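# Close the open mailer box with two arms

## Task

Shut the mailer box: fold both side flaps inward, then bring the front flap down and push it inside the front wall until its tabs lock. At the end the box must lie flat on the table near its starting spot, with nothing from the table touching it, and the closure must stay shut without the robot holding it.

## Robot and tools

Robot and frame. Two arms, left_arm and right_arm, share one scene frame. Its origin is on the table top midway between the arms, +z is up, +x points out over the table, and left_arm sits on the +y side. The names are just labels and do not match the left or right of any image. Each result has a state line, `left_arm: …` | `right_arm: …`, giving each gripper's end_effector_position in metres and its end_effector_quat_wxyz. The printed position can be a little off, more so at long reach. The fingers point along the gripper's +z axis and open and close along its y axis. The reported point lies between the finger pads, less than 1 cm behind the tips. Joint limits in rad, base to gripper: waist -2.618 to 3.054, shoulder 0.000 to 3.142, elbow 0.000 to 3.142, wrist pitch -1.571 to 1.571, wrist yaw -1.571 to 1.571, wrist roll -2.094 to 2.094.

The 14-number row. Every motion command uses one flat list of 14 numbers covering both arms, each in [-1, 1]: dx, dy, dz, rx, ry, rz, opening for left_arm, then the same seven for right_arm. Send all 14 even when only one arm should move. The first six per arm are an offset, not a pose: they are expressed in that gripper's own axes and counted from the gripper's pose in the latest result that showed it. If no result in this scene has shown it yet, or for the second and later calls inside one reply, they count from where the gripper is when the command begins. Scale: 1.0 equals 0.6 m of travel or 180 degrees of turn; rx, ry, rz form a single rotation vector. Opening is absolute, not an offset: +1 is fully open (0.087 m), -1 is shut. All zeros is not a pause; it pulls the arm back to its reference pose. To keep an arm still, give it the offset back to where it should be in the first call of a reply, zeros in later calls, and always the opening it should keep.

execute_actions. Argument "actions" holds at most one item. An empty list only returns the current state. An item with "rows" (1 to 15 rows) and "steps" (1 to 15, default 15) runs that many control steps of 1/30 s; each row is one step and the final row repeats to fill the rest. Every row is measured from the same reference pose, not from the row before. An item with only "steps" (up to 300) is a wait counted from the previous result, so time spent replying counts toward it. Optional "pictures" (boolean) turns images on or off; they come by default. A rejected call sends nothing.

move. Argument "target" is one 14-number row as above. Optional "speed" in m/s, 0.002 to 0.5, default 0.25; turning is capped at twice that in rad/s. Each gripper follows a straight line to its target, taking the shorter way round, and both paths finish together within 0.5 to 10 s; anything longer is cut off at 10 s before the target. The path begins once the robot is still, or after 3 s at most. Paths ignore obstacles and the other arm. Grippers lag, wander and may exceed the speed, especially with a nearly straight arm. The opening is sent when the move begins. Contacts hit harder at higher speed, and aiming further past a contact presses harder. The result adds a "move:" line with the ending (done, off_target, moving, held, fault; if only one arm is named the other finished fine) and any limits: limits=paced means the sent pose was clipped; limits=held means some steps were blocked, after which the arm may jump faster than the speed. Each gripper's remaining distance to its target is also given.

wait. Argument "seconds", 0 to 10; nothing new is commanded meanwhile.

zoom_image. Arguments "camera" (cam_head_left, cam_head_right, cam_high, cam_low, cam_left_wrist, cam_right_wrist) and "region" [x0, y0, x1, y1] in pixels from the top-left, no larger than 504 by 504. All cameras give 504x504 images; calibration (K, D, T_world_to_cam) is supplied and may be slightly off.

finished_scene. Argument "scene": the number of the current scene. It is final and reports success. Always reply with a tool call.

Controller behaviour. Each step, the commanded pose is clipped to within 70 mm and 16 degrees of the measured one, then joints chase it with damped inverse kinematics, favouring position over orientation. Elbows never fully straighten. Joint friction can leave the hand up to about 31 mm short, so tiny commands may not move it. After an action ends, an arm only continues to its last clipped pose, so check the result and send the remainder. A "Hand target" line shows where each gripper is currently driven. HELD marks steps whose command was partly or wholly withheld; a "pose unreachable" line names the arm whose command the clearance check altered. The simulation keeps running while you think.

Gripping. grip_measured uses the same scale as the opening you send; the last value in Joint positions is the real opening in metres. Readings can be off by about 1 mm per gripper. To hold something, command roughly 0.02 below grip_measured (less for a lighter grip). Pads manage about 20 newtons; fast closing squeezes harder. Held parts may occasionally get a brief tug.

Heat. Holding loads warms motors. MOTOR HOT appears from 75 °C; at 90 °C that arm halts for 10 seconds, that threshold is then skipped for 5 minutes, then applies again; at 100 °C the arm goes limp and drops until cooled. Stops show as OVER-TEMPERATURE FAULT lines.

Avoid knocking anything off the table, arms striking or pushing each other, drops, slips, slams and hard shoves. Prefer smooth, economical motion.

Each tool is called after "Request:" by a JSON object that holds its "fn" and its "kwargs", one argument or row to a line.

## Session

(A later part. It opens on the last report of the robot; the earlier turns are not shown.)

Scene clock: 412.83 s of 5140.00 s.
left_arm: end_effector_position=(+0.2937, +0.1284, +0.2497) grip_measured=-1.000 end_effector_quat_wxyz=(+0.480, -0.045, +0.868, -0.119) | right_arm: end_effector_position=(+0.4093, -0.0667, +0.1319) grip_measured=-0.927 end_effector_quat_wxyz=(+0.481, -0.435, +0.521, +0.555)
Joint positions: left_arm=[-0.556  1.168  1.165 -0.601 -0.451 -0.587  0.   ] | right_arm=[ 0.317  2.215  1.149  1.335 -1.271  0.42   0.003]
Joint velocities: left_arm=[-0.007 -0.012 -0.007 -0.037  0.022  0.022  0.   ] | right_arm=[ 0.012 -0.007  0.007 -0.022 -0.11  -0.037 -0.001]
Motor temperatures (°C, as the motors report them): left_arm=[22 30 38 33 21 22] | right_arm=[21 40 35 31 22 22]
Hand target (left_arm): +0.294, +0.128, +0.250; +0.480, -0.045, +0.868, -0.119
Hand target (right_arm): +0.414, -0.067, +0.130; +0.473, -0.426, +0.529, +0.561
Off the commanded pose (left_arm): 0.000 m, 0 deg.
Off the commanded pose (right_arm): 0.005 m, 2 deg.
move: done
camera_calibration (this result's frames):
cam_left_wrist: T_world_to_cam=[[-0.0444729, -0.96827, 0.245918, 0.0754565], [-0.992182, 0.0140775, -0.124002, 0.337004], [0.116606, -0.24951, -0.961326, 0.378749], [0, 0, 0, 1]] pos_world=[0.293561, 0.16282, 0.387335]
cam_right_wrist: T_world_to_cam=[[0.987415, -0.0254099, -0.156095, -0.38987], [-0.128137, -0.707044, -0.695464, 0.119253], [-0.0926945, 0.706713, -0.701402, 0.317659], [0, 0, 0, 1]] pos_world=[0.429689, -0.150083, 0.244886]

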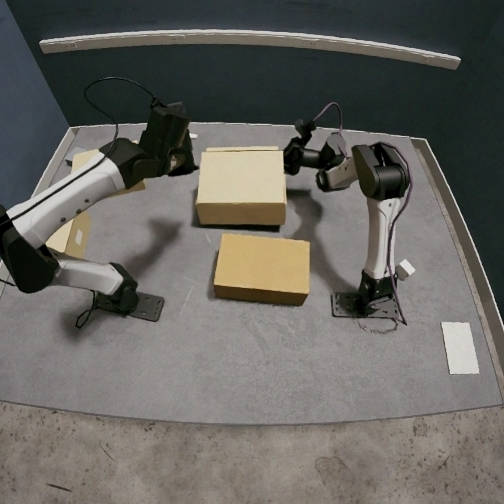

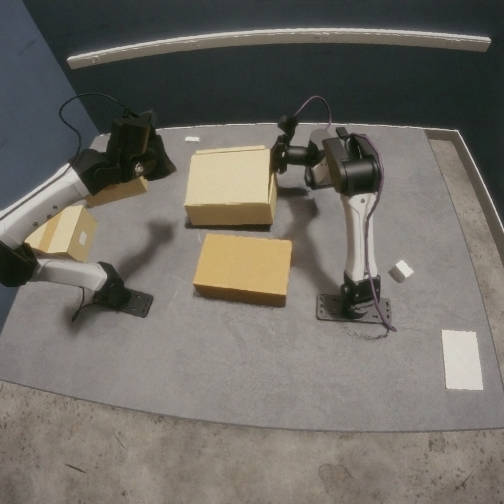

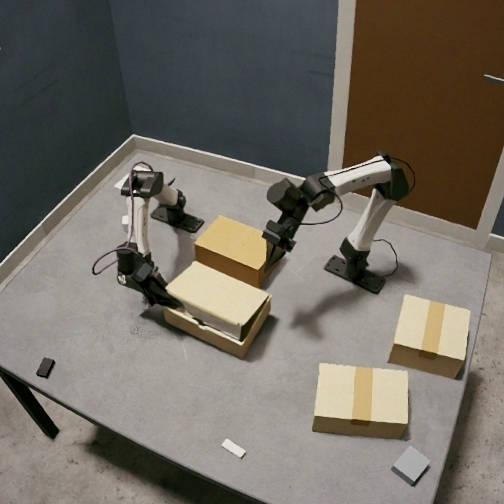

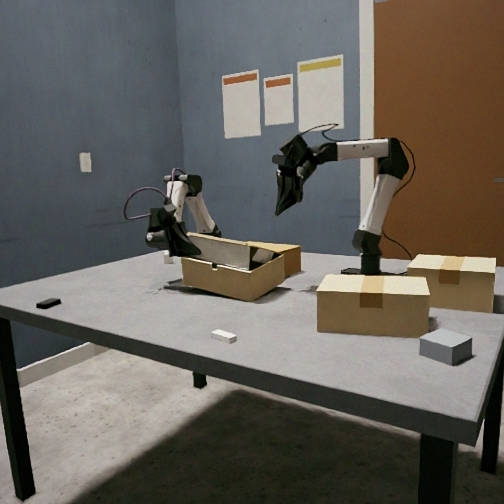

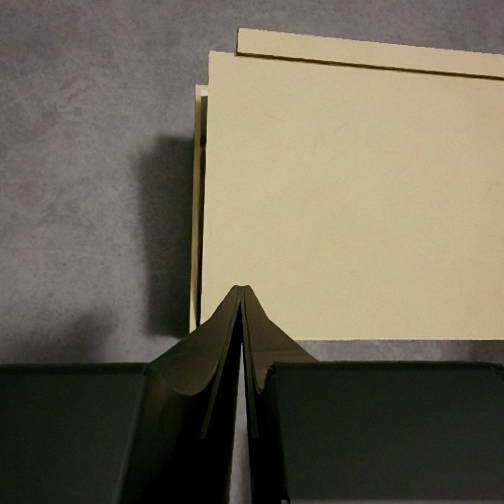

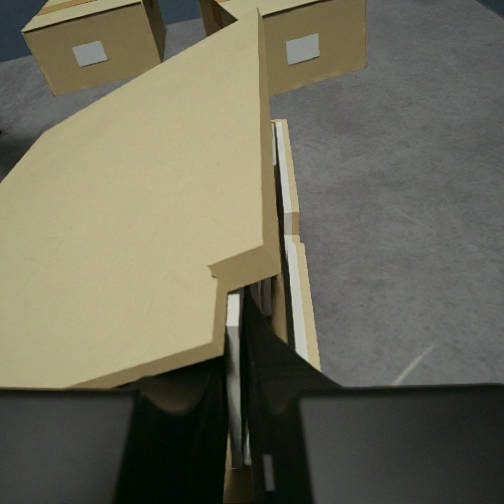

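Request:
{"fn": "move", "kwargs": {
  "target": [0.065,-0.128,0.185,0,0,0,-1,0.035,-0.005,0,0,0,0,-1],
  "speed": 0.06
}}

Scene clock: 417.83 s of 5140.00 s.
left_arm: end_effector_position=(+0.3641, +0.0349, +0.1791) grip_measured=-1.000 end_effector_quat_wxyz=(+0.478, -0.045, +0.870, -0.117) | right_arm: end_effector_position=(+0.4114, -0.0664, +0.1230) grip_measured=-0.927 end_effector_quat_wxyz=(+0.492, -0.439, +0.513, +0.550)
Joint positions: left_arm=[-0.626  1.605  1.247 -0.275 -0.509 -0.635  0.   ] | right_arm=[ 0.317  2.252  1.15   1.398 -1.265  0.416  0.003]
Joint velocities: left_arm=[-0.007  0.002 -0.002  0.022 -0.037 -0.007  0.   ] | right_arm=[-0.007  0.012 -0.002 -0.007  0.11   0.037  0.001]
Motor temperatures (°C, as the motors report them): left_arm=[22 30 38 33 21 22] | right_arm=[21 40 35 31 22 22]
Hand target (left_arm): +0.365, +0.029, +0.179; +0.479, -0.045, +0.869, -0.120
Hand target (right_arm): +0.409, -0.065, +0.111; +0.481, -0.435, +0.521, +0.555
Off the commanded pose (left_arm): 0.007 m, 0 deg.
Off the commanded pose (right_arm): 0.013 m, 2 deg.
move: off_target (right_arm)
camera_calibration (this result's frames):
cam_left_wrist: T_world_to_cam=[[-0.0406708, -0.969417, 0.242028, 0.0047724], [-0.992919, 0.0121551, -0.118166, 0.398703], [0.111611, -0.24512, -0.963047, 0.281306], [0, 0, 0, 1]] pos_world=[0.364677, 0.0687338, 0.316869]
cam_right_wrist: T_world_to_cam=[[0.991271, -0.0302621, -0.12832, -0.398655], [-0.112634, -0.700247, -0.704959, 0.108772], [-0.0685221, 0.713259, -0.697543, 0.301378], [0, 0, 0, 1]] pos_world=[0.428078, -0.150857, 0.235749]

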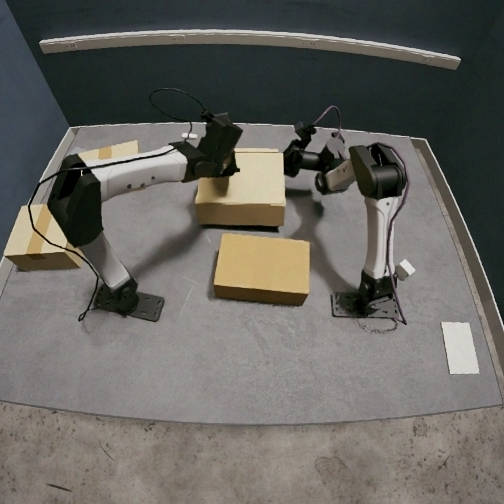

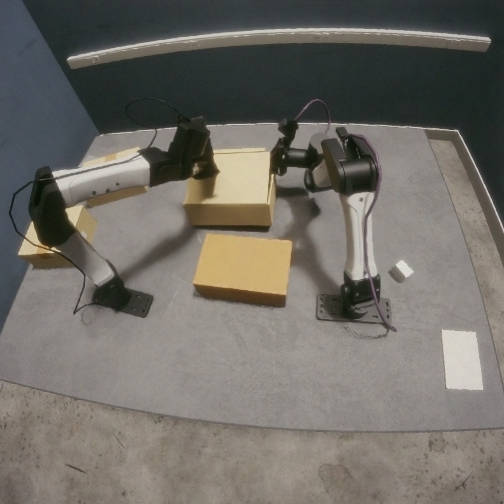

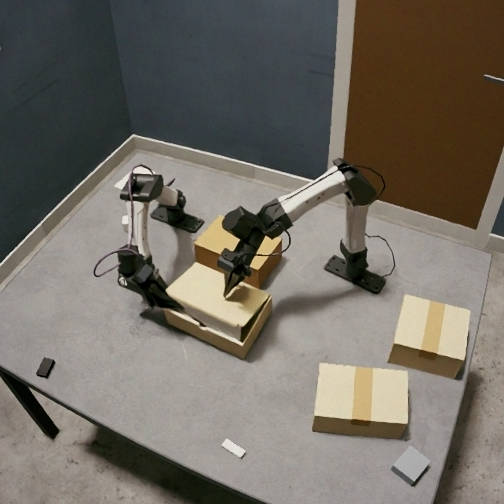

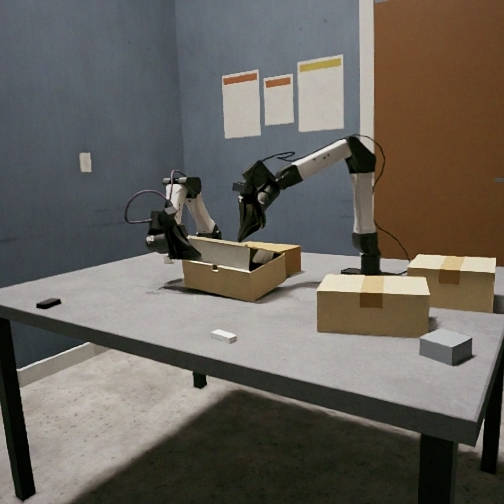

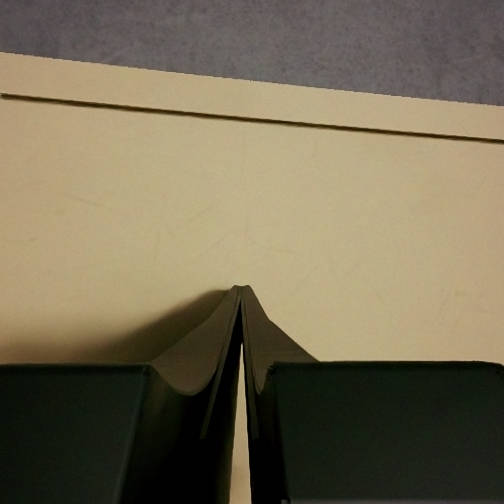

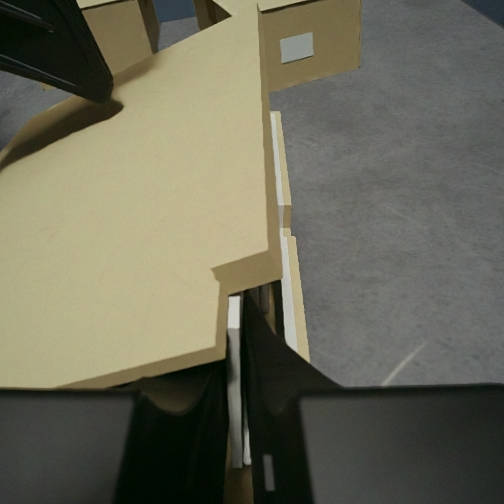

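Request:
{"fn": "move", "kwargs": {
  "target": [0.04,0.012,0.025,0,0,0,-1,0,0,0,0,0,0,-1],
  "speed": 0.03
}}

Request:
{"fn": "move", "kwargs": {
  "target": [0.04,0.012,0.025,0,0,0,-1,0,0,-0.14,0,0,0,-0.75],
  "speed": 0.04
}}

Scene clock: 421.23 s of 5140.00 s.
left_arm: end_effector_position=(+0.3680, +0.0336, +0.1701) grip_measured=-1.000 end_effector_quat_wxyz=(+0.492, -0.053, +0.860, -0.126) | right_arm: end_effector_position=(+0.4129, -0.0664, +0.1234) grip_measured=-0.927 end_effector_quat_wxyz=(+0.495, -0.438, +0.513, +0.547)
Joint positions: left_arm=[-0.626  1.605  1.18  -0.167 -0.521 -0.635  0.   ] | right_arm=[ 0.317  2.252  1.15   1.399 -1.257  0.411  0.003]
Joint velocities: left_arm=[ 0.017 -0.022 -0.017  0.007 -0.095  0.037  0.   ] | right_arm=[-0.027  0.012 -0.002  0.051 -0.037  0.022 -0.001]
Motor temperatures (°C, as the motors report them): left_arm=[22 30 38 33 21 22] | right_arm=[21 40 34 31 22 22]
Hand target (left_arm): +0.364, +0.035, +0.150; +0.477, -0.045, +0.870, -0.116
Hand target (right_arm): +0.411, -0.066, +0.123; +0.491, -0.439, +0.513, +0.550
Off the commanded pose (left_arm): 0.021 m, 2 deg.
Off the commanded pose (right_arm): 0.002 m, 1 deg.
move: off_target (left_arm)
camera_calibration (this result's frames):
cam_left_wrist: T_world_to_cam=[[-0.0401282, -0.963523, 0.264598, 0.00162376], [-0.988444, -0.000462145, -0.151587, 0.405999], [0.14618, -0.267623, -0.95237, 0.25815], [0, 0, 0, 1]] pos_world=[0.363636, 0.070839, 0.306969]
cam_right_wrist: T_world_to_cam=[[0.991601, -0.0376672, -0.123725, -0.401277], [-0.114721, -0.697869, -0.706978, 0.110534], [-0.0597141, 0.715235, -0.696329, 0.298063], [0, 0, 0, 1]] pos_world=[0.428386, -0.151161, 0.236047]

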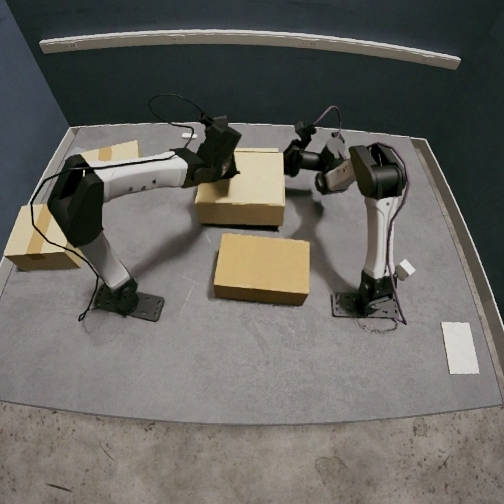

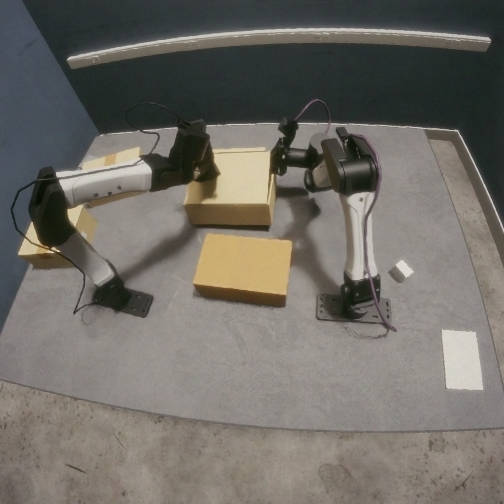

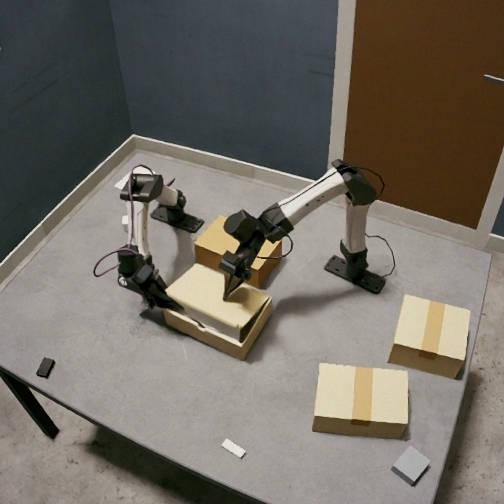

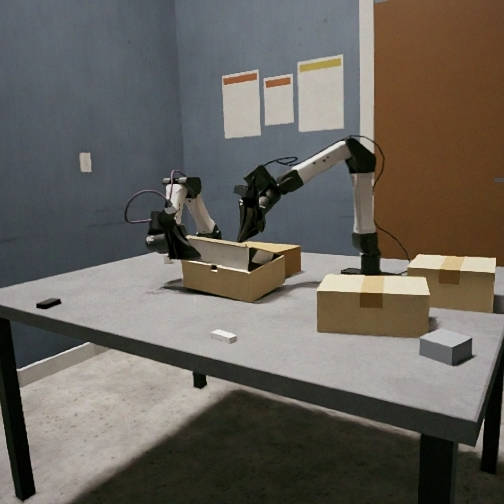

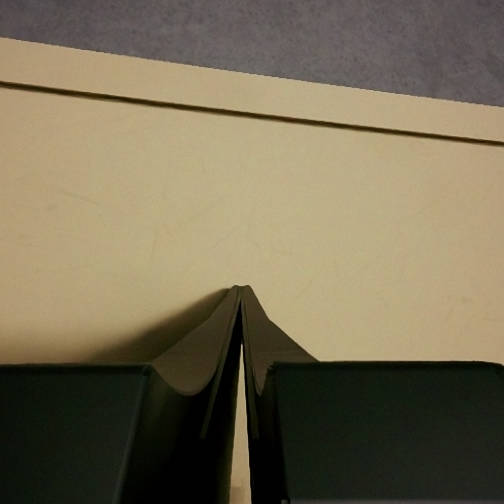

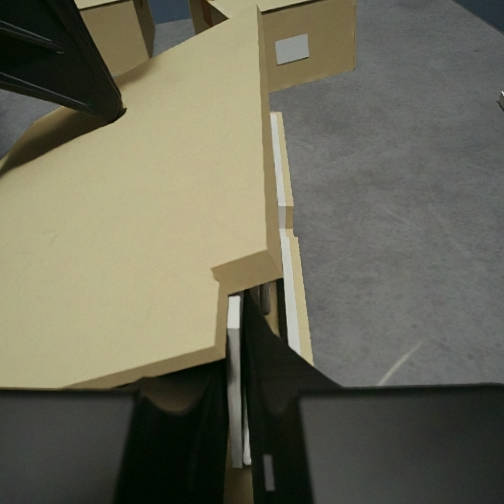

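Scene clock: 423.63 s of 5140.00 s.
left_arm: end_effector_position=(+0.3718, +0.0302, +0.1599) grip_measured=-1.000 end_effector_quat_wxyz=(+0.504, -0.059, +0.851, -0.138) | right_arm: end_effector_position=(+0.4151, -0.1454, +0.1130) grip_measured=-0.750 end_effector_quat_wxyz=(+0.491, -0.441, +0.528, +0.535)
Joint positions: left_arm=[-0.626  1.615  1.119 -0.056 -0.523 -0.635  0.   ] | right_arm=[ 0.132  2.252  1.085  1.552 -1.426  0.513  0.011]
Joint velocities: left_arm=[-0.002  0.002 -0.017  0.022 -0.066  0.037  0.   ] | right_arm=[ 0.012 -0.002  0.002  0.066 -0.037 -0.037 -0.   ]
Motor temperatures (°C, as the motors report them): left_arm=[22 30 38 34 21 22] | right_arm=[21 40 34 31 22 22]
Hand target (left_arm): +0.369, +0.033, +0.141; +0.492, -0.053, +0.860, -0.126
Hand target (right_arm): +0.410, -0.149, +0.115; +0.489, -0.443, +0.527, +0.535
Off the commanded pose (left_arm): 0.019 m, 2 deg.
Off the commanded pose (right_arm): 0.007 m, 2 deg.
joint sent to its limit (right arm) — the command would take joint 4 (wrist pitch) past its upper limit, so that joint was sent only as far as its limit.
move: off_target (left_arm)
camera_calibration (this result's frames):
cam_left_wrist: T_world_to_cam=[[-0.0463927, -0.955851, 0.290167, -0.000774195], [-0.983583, -0.00700058, -0.180319, 0.41125], [0.17439, -0.293769, -0.939834, 0.235253], [0, 0, 0, 1]] pos_world=[0.363437, 0.0712491, 0.29548]
cam_right_wrist: T_world_to_cam=[[0.99013, -0.0601878, -0.126574, -0.410069], [-0.130845, -0.720619, -0.680873, 0.0486975], [-0.0502311, 0.690714, -0.721381, 0.342828], [0, 0, 0, 1]] pos_world=[0.429614, -0.226385, 0.228563]

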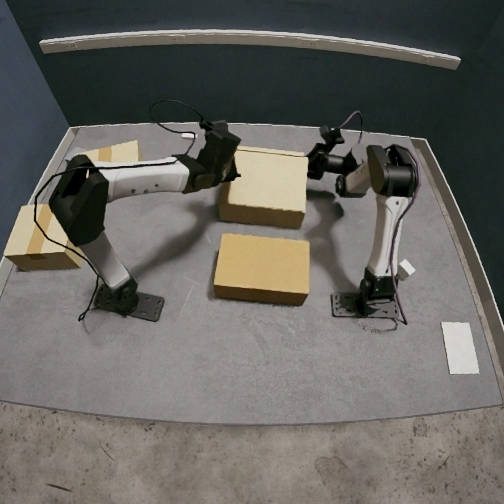

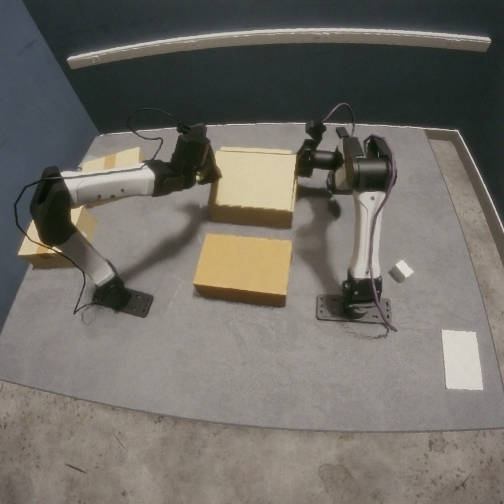

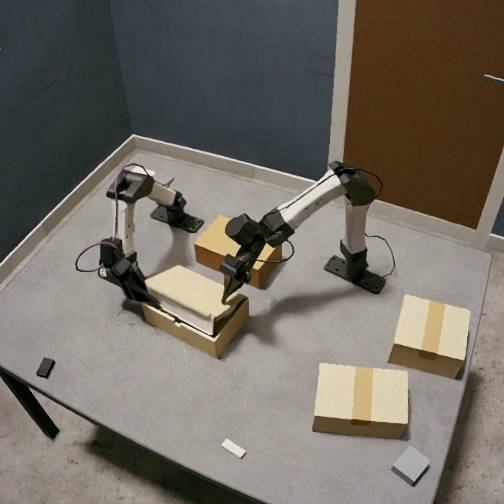

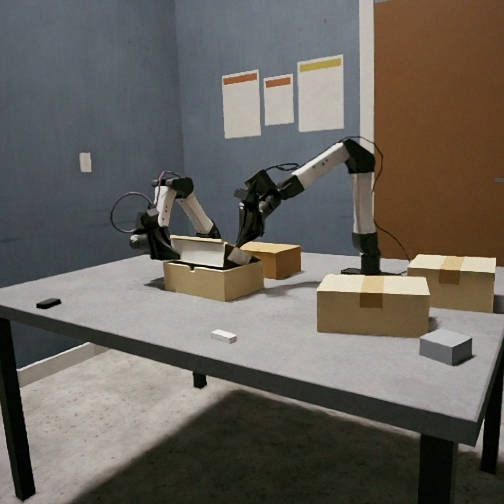

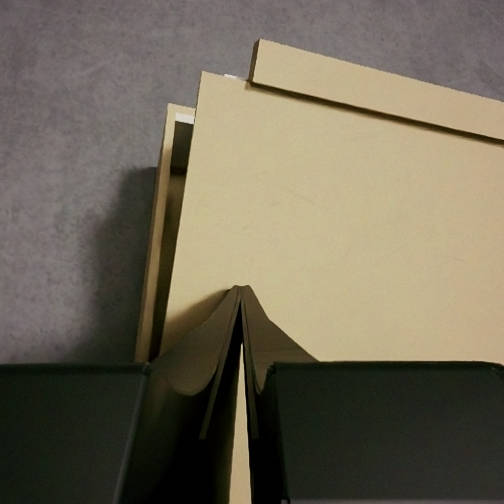

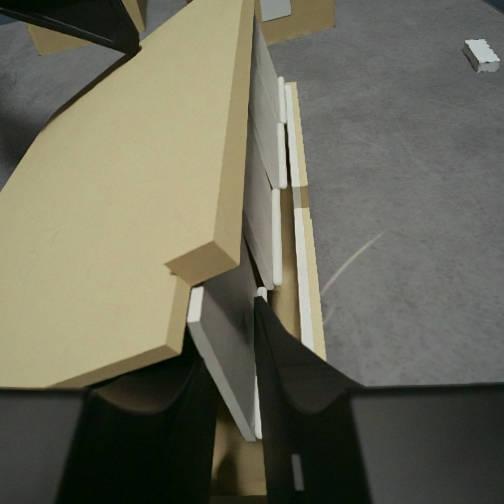

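Request:
{"fn": "move", "kwargs": {
  "target": [0.08,0.0,0.05,0,0,0,-1,0,0,0,0,0,0,-0.75],
  "speed": 0.04
}}

Scene clock: 426.47 s of 5140.00 s.
left_arm: end_effector_position=(+0.3925, +0.0214, +0.1572) grip_measured=-1.000 end_effector_quat_wxyz=(+0.551, -0.095, +0.814, -0.154) | right_arm: end_effector_position=(+0.4173, -0.1496, +0.1130) grip_measured=-0.750 end_effector_quat_wxyz=(+0.494, -0.438, +0.530, +0.532)
Joint positions: left_arm=[-0.633  1.679  1.068  0.181 -0.598 -0.641  0.   ] | right_arm=[ 0.122  2.252  1.085  1.552 -1.426  0.513  0.011]
Joint velocities: left_arm=[-0.002  0.007 -0.022  0.037 -0.037 -0.066  0.   ] | right_arm=[-0.002 -0.012 -0.007  0.051 -0.007  0.022 -0.   ]
Motor temperatures (°C, as the motors report them): left_arm=[22 30 38 34 21 22] | right_arm=[21 40 34 31 22 22]
Hand target (left_arm): +0.373, +0.016, +0.108; +0.504, -0.060, +0.851, -0.138
Hand target (right_arm): +0.415, -0.145, +0.113; +0.491, -0.441, +0.528, +0.535
Off the commanded pose (left_arm): 0.055 m, 8 deg.
Off the commanded pose (right_arm): 0.005 m, 1 deg.
move: off_target (left_arm)
camera_calibration (this result's frames):
cam_left_wrist: T_world_to_cam=[[-0.0228909, -0.936296, 0.350466, -0.0265889], [-0.955367, -0.0827915, -0.283584, 0.437829], [0.294534, -0.341315, -0.892611, 0.172951], [0, 0, 0, 1]] pos_world=[0.366739, 0.0703843, 0.287857]
cam_right_wrist: T_world_to_cam=[[0.989457, -0.0703826, -0.126574, -0.413716], [-0.13826, -0.719233, -0.680873, 0.0492494], [-0.0431144, 0.691195, -0.721381, 0.342947], [0, 0, 0, 1]] pos_world=[0.430949, -0.23074, 0.228563]

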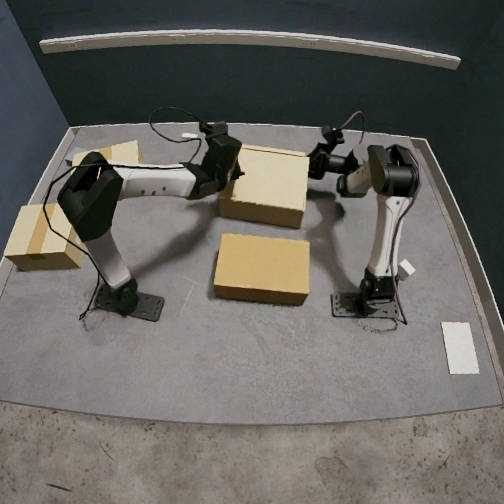

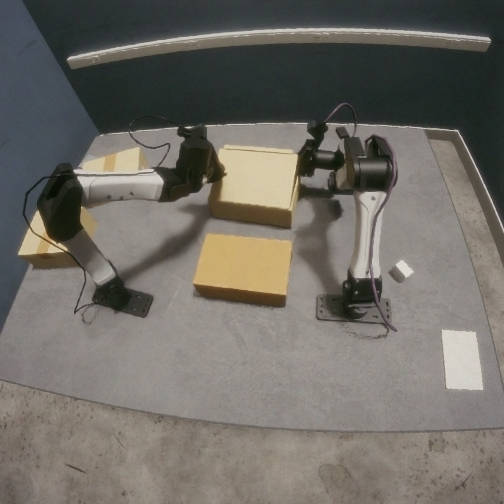

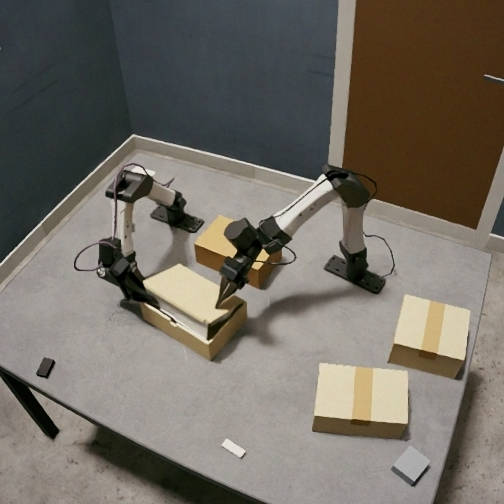

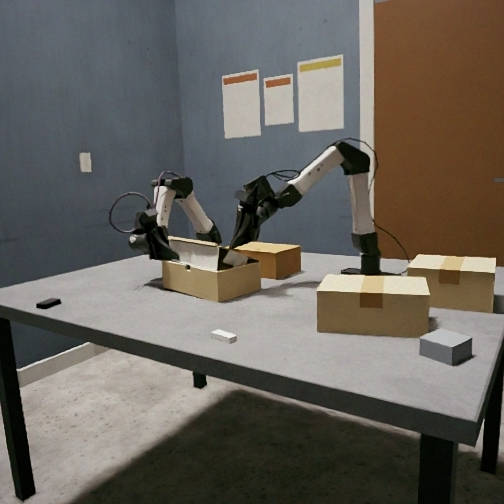

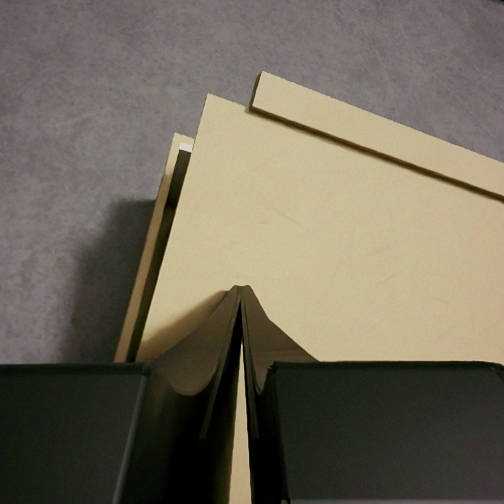

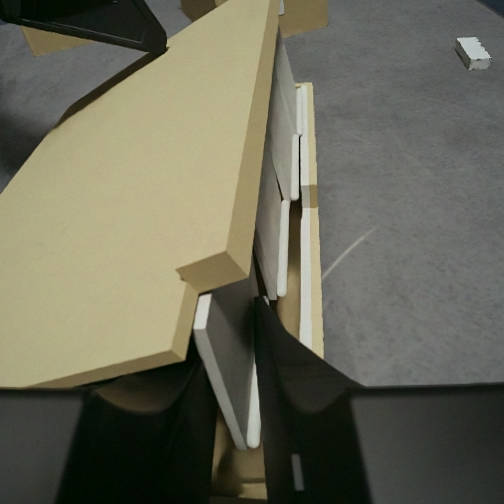

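Request:
{"fn": "move", "kwargs": {
  "target": [0.06,0.01,0.03,0,0,0,-1,0,0.02,0,0,0,0,-0.2],
  "speed": 0.04
}}

Scene clock: 429.57 s of 5140.00 s.
left_arm: end_effector_position=(+0.4070, +0.0165, +0.1582) grip_measured=-1.000 end_effector_quat_wxyz=(+0.583, -0.121, +0.785, -0.170) | right_arm: end_effector_position=(+0.4103, -0.1509, +0.1067) grip_measured=-0.200 end_effector_quat_wxyz=(+0.488, -0.431, +0.538, +0.536)
Joint positions: left_arm=[-0.633  1.73   1.04   0.358 -0.643 -0.641  0.   ] | right_arm=[ 0.12   2.246  1.047  1.554 -1.423  0.509  0.035]
Joint velocities: left_arm=[-0.017  0.002 -0.007  0.051 -0.007  0.037  0.   ] | right_arm=[-0.017  0.007 -0.012 -0.051  0.037  0.037  0.   ]
Motor temperatures (°C, as the motors report them): left_arm=[22 30 38 33 21 22] | right_arm=[21 40 34 31 22 22]
Hand target (left_arm): +0.395, +0.014, +0.119; +0.551, -0.095, +0.814, -0.154
Hand target (right_arm): +0.405, -0.149, +0.114; +0.494, -0.438, +0.530, +0.532
Off the commanded pose (left_arm): 0.042 m, 6 deg.
Off the commanded pose (right_arm): 0.009 m, 1 deg.
move: off_target (left_arm)
camera_calibration (this result's frames):
cam_left_wrist: T_world_to_cam=[[-0.014917, -0.914952, 0.403287, -0.0431155], [-0.925396, -0.140129, -0.352146, 0.451074], [0.378709, -0.378453, -0.844602, 0.126621], [0, 0, 0, 1]] pos_world=[0.368826, 0.0716801, 0.283176]
cam_right_wrist: T_world_to_cam=[[0.985619, -0.0751624, -0.151344, -0.404188], [-0.158684, -0.719548, -0.676069, 0.0509711], [-0.0580843, 0.690363, -0.721128, 0.344965], [0, 0, 0, 1]] pos_world=[0.426501, -0.231855, 0.222052]

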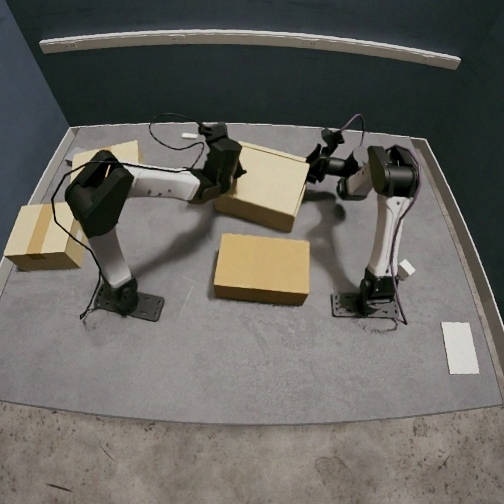

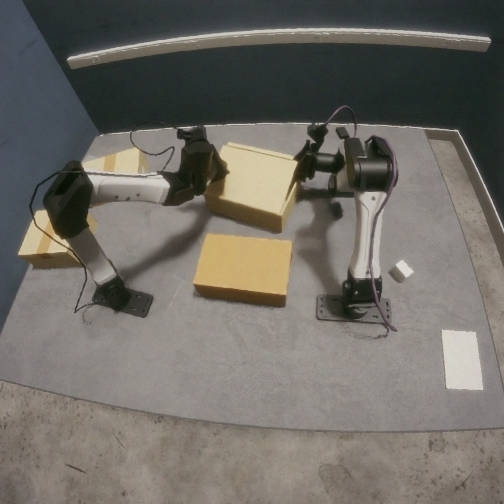

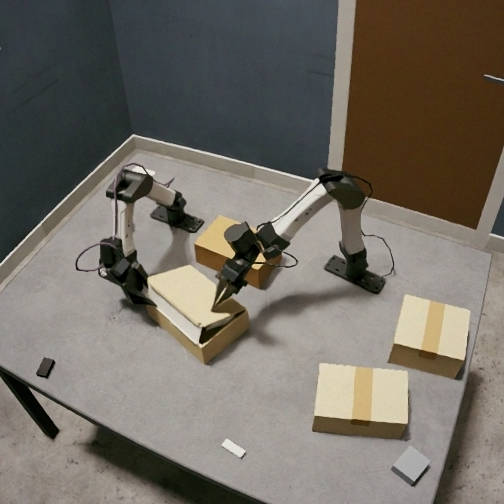

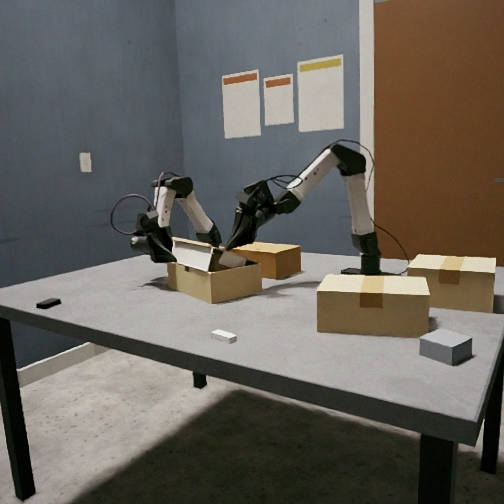

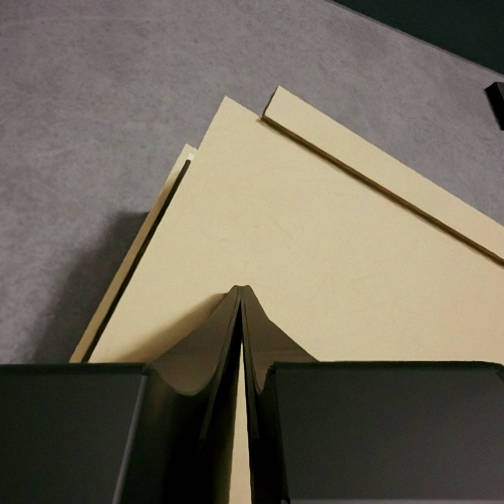

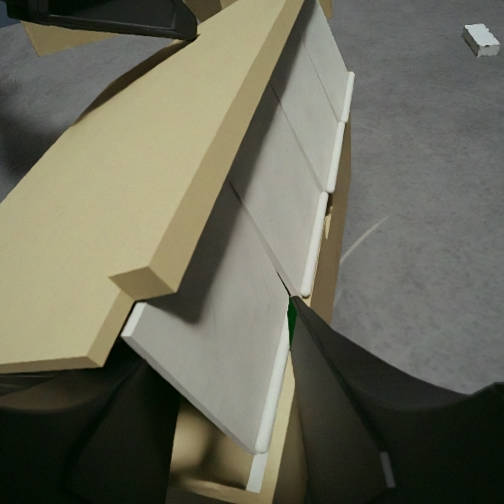

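Request:
{"fn": "move", "kwargs": {
  "target": [-0.12,0,-0.12,0,0,0,-1,-0.05,0,0,0,0,0,-1],
  "speed": 0.06
}}

Scene clock: 435.73 s of 5140.00 s.
left_arm: end_effector_position=(+0.3622, +0.0549, +0.2387) grip_measured=-1.000 end_effector_quat_wxyz=(+0.587, -0.123, +0.781, -0.173) | right_arm: end_effector_position=(+0.4116, -0.1522, +0.1212) grip_measured=-0.925 end_effector_quat_wxyz=(+0.488, -0.424, +0.542, +0.537)
Joint positions: left_arm=[-0.653  1.416  1.05   0.041 -0.665 -0.647  0.   ] | right_arm=[ 0.117  2.199  1.047  1.503 -1.416  0.516  0.003]
Joint velocities: left_arm=[-0.002 -0.012 -0.007 -0.066 -0.037 -0.007  0.   ] | right_arm=[ 0.012  0.017 -0.002  0.022  0.037 -0.037  0.001]
Motor temperatures (°C, as the motors report them): left_arm=[22 31 37 33 21 22] | right_arm=[21 41 34 30 22 22]
Hand target (left_arm): +0.358, +0.054, +0.241; +0.583, -0.121, +0.785, -0.171
Hand target (right_arm): +0.415, -0.153, +0.136; +0.489, -0.430, +0.537, +0.536
Off the commanded pose (left_arm): 0.004 m, 1 deg.
Off the commanded pose (right_arm): 0.015 m, 1 deg.
After step 90, 1.13 s passed at rest.
move: off_target (right_arm)
camera_calibration (this result's frames):
cam_left_wrist: T_world_to_cam=[[-0.016402, -0.912369, 0.40904, -0.0420943], [-0.921574, -0.144897, -0.360147, 0.444203], [0.387856, -0.382868, -0.838439, 0.221605], [0, 0, 0, 1]] pos_world=[0.322725, 0.110804, 0.362999]
cam_right_wrist: T_world_to_cam=[[0.982795, -0.0847582, -0.164106, -0.402141], [-0.174615, -0.715964, -0.675948, 0.0670998], [-0.0602017, 0.692973, -0.718445, 0.357369], [0, 0, 0, 1]] pos_world=[0.428453, -0.233691, 0.236112]

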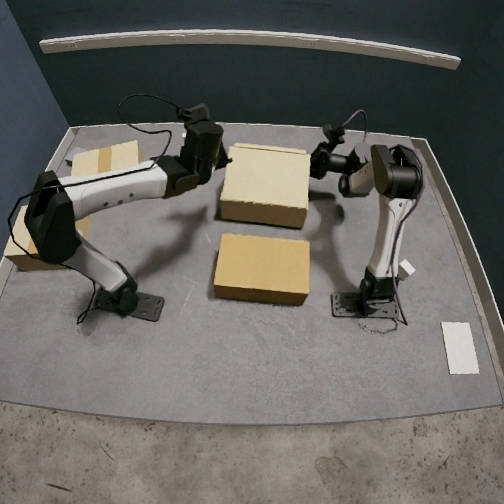

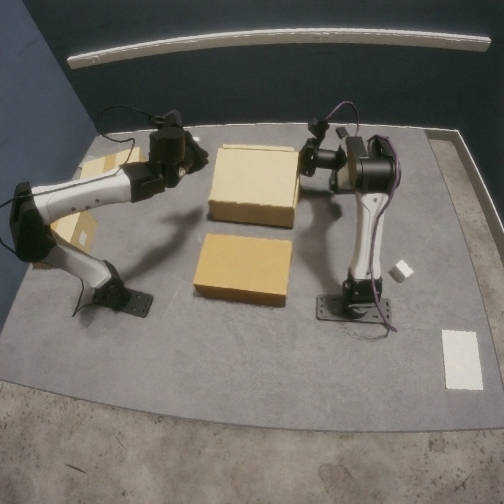

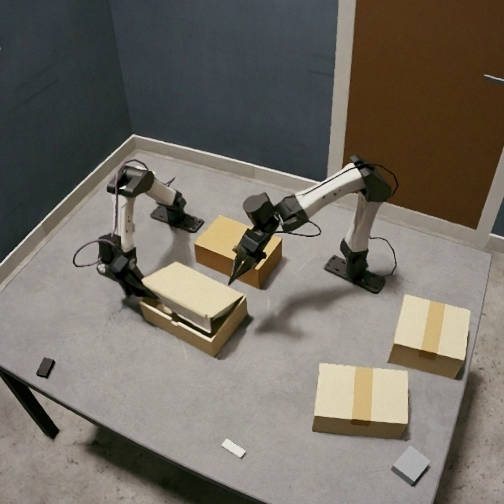

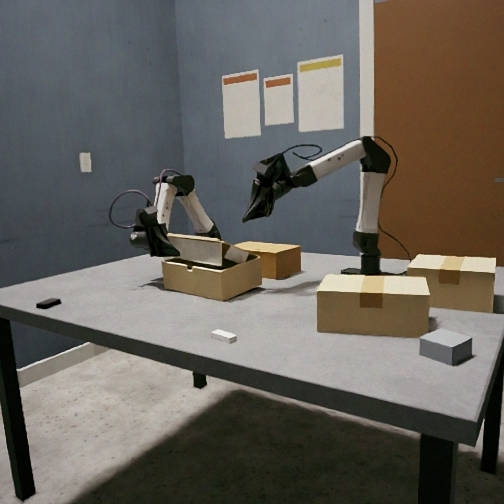

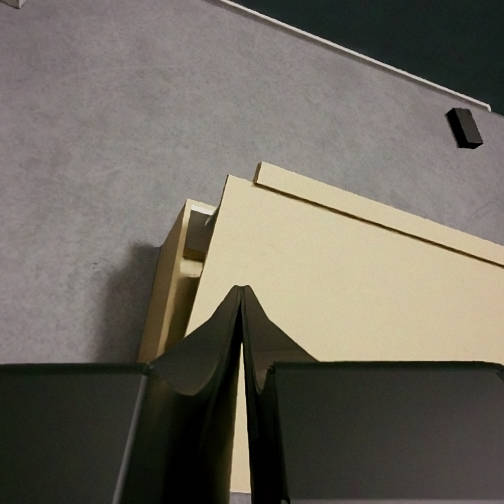

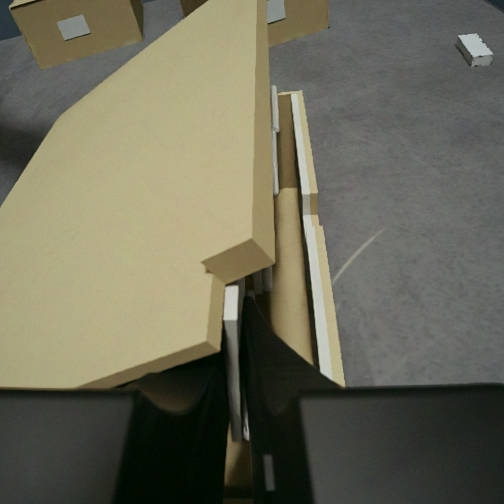

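Request:
{"fn": "move", "kwargs": {
  "target": [-0.05,0,-0.05,0,0,0,1,-0.01,0.01,0.125,-0.03,0,0,-1],
  "speed": 0.05
}}

Scene clock: 440.70 s of 5140.00 s.
left_arm: end_effector_position=(+0.3456, +0.0712, +0.2700) grip_measured=+0.979 end_effector_quat_wxyz=(+0.590, -0.125, +0.779, -0.174) | right_arm: end_effector_position=(+0.4085, -0.0820, +0.1337) grip_measured=-0.926 end_effector_quat_wxyz=(+0.470, -0.450, +0.513, +0.560)
Joint positions: left_arm=[-0.659  1.316  1.089 -0.09  -0.674 -0.648  0.087] | right_arm=[ 0.28   2.223  1.165  1.377 -1.347  0.465  0.003]
Joint velocities: left_arm=[-0.007 -0.002 -0.007  0.037 -0.022 -0.007 -0.   ] | right_arm=[-0.012 -0.002 -0.007 -0.051 -0.037 -0.007  0.001]
Motor temperatures (°C, as the motors report them): left_arm=[22 31 38 33 21 22] | right_arm=[21 41 34 30 22 22]
Hand target (left_arm): +0.341, +0.071, +0.273; +0.587, -0.123, +0.781, -0.173
Hand target (right_arm): +0.413, -0.078, +0.132; +0.468, -0.446, +0.516, +0.562
Off the commanded pose (left_arm): 0.005 m, 1 deg.
Off the commanded pose (right_arm): 0.006 m, 1 deg.
After step 90, 0.17 s passed at rest.
move: done
camera_calibration (this result's frames):
cam_left_wrist: T_world_to_cam=[[-0.016646, -0.910809, 0.412493, -0.0412558], [-0.91846, -0.149119, -0.366326, 0.443396], [0.395164, -0.384956, -0.834059, 0.256919], [0, 0, 0, 1]] pos_world=[0.30503, 0.127445, 0.393731]
cam_right_wrist: T_world_to_cam=[[0.988992, 0.0117474, -0.147499, -0.387884], [-0.0943739, -0.717687, -0.689942, 0.0941753], [-0.113963, 0.696267, -0.708678, 0.338461], [0, 0, 0, 1]] pos_world=[0.431074, -0.163514, 0.247622]

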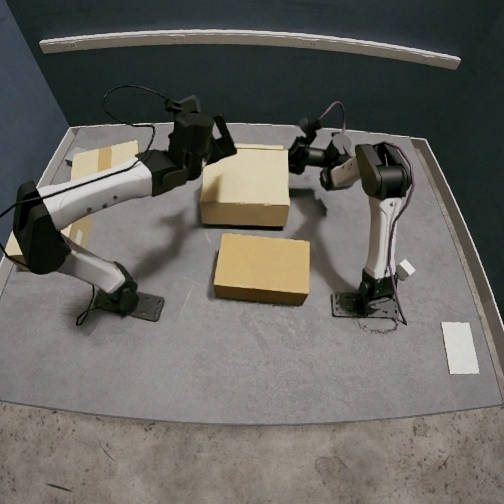

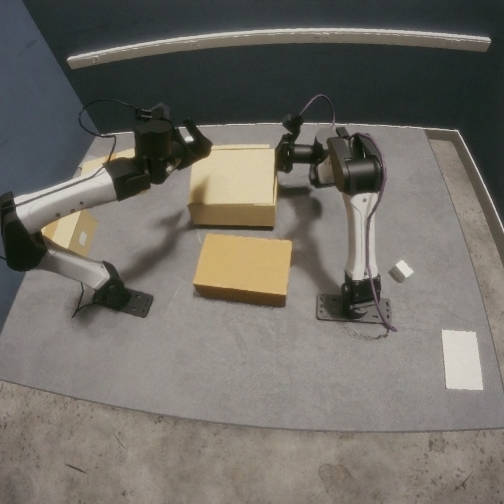

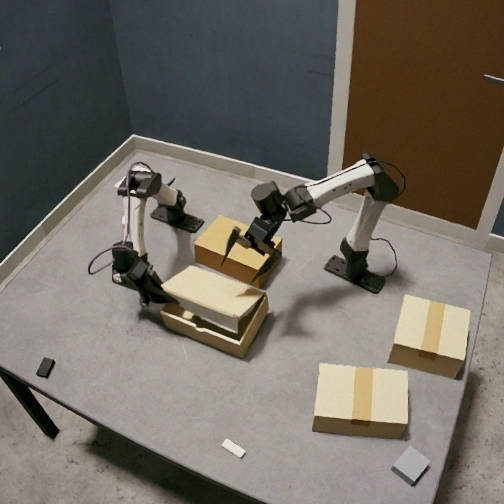

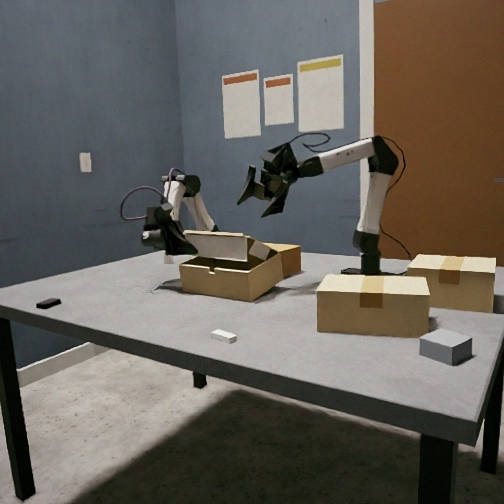

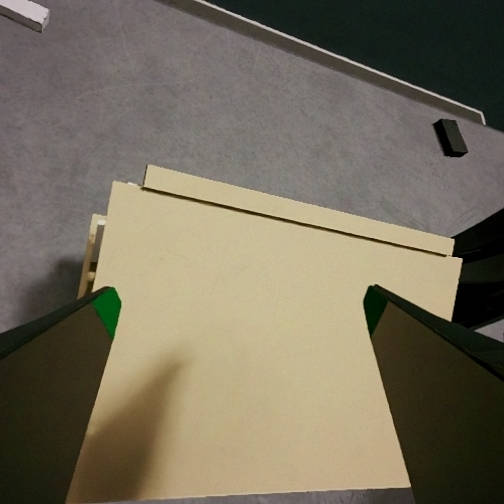

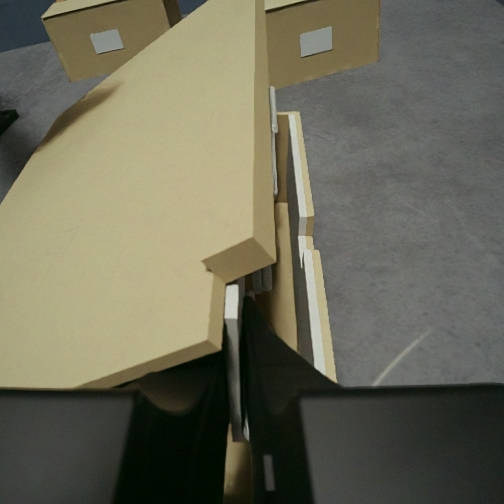

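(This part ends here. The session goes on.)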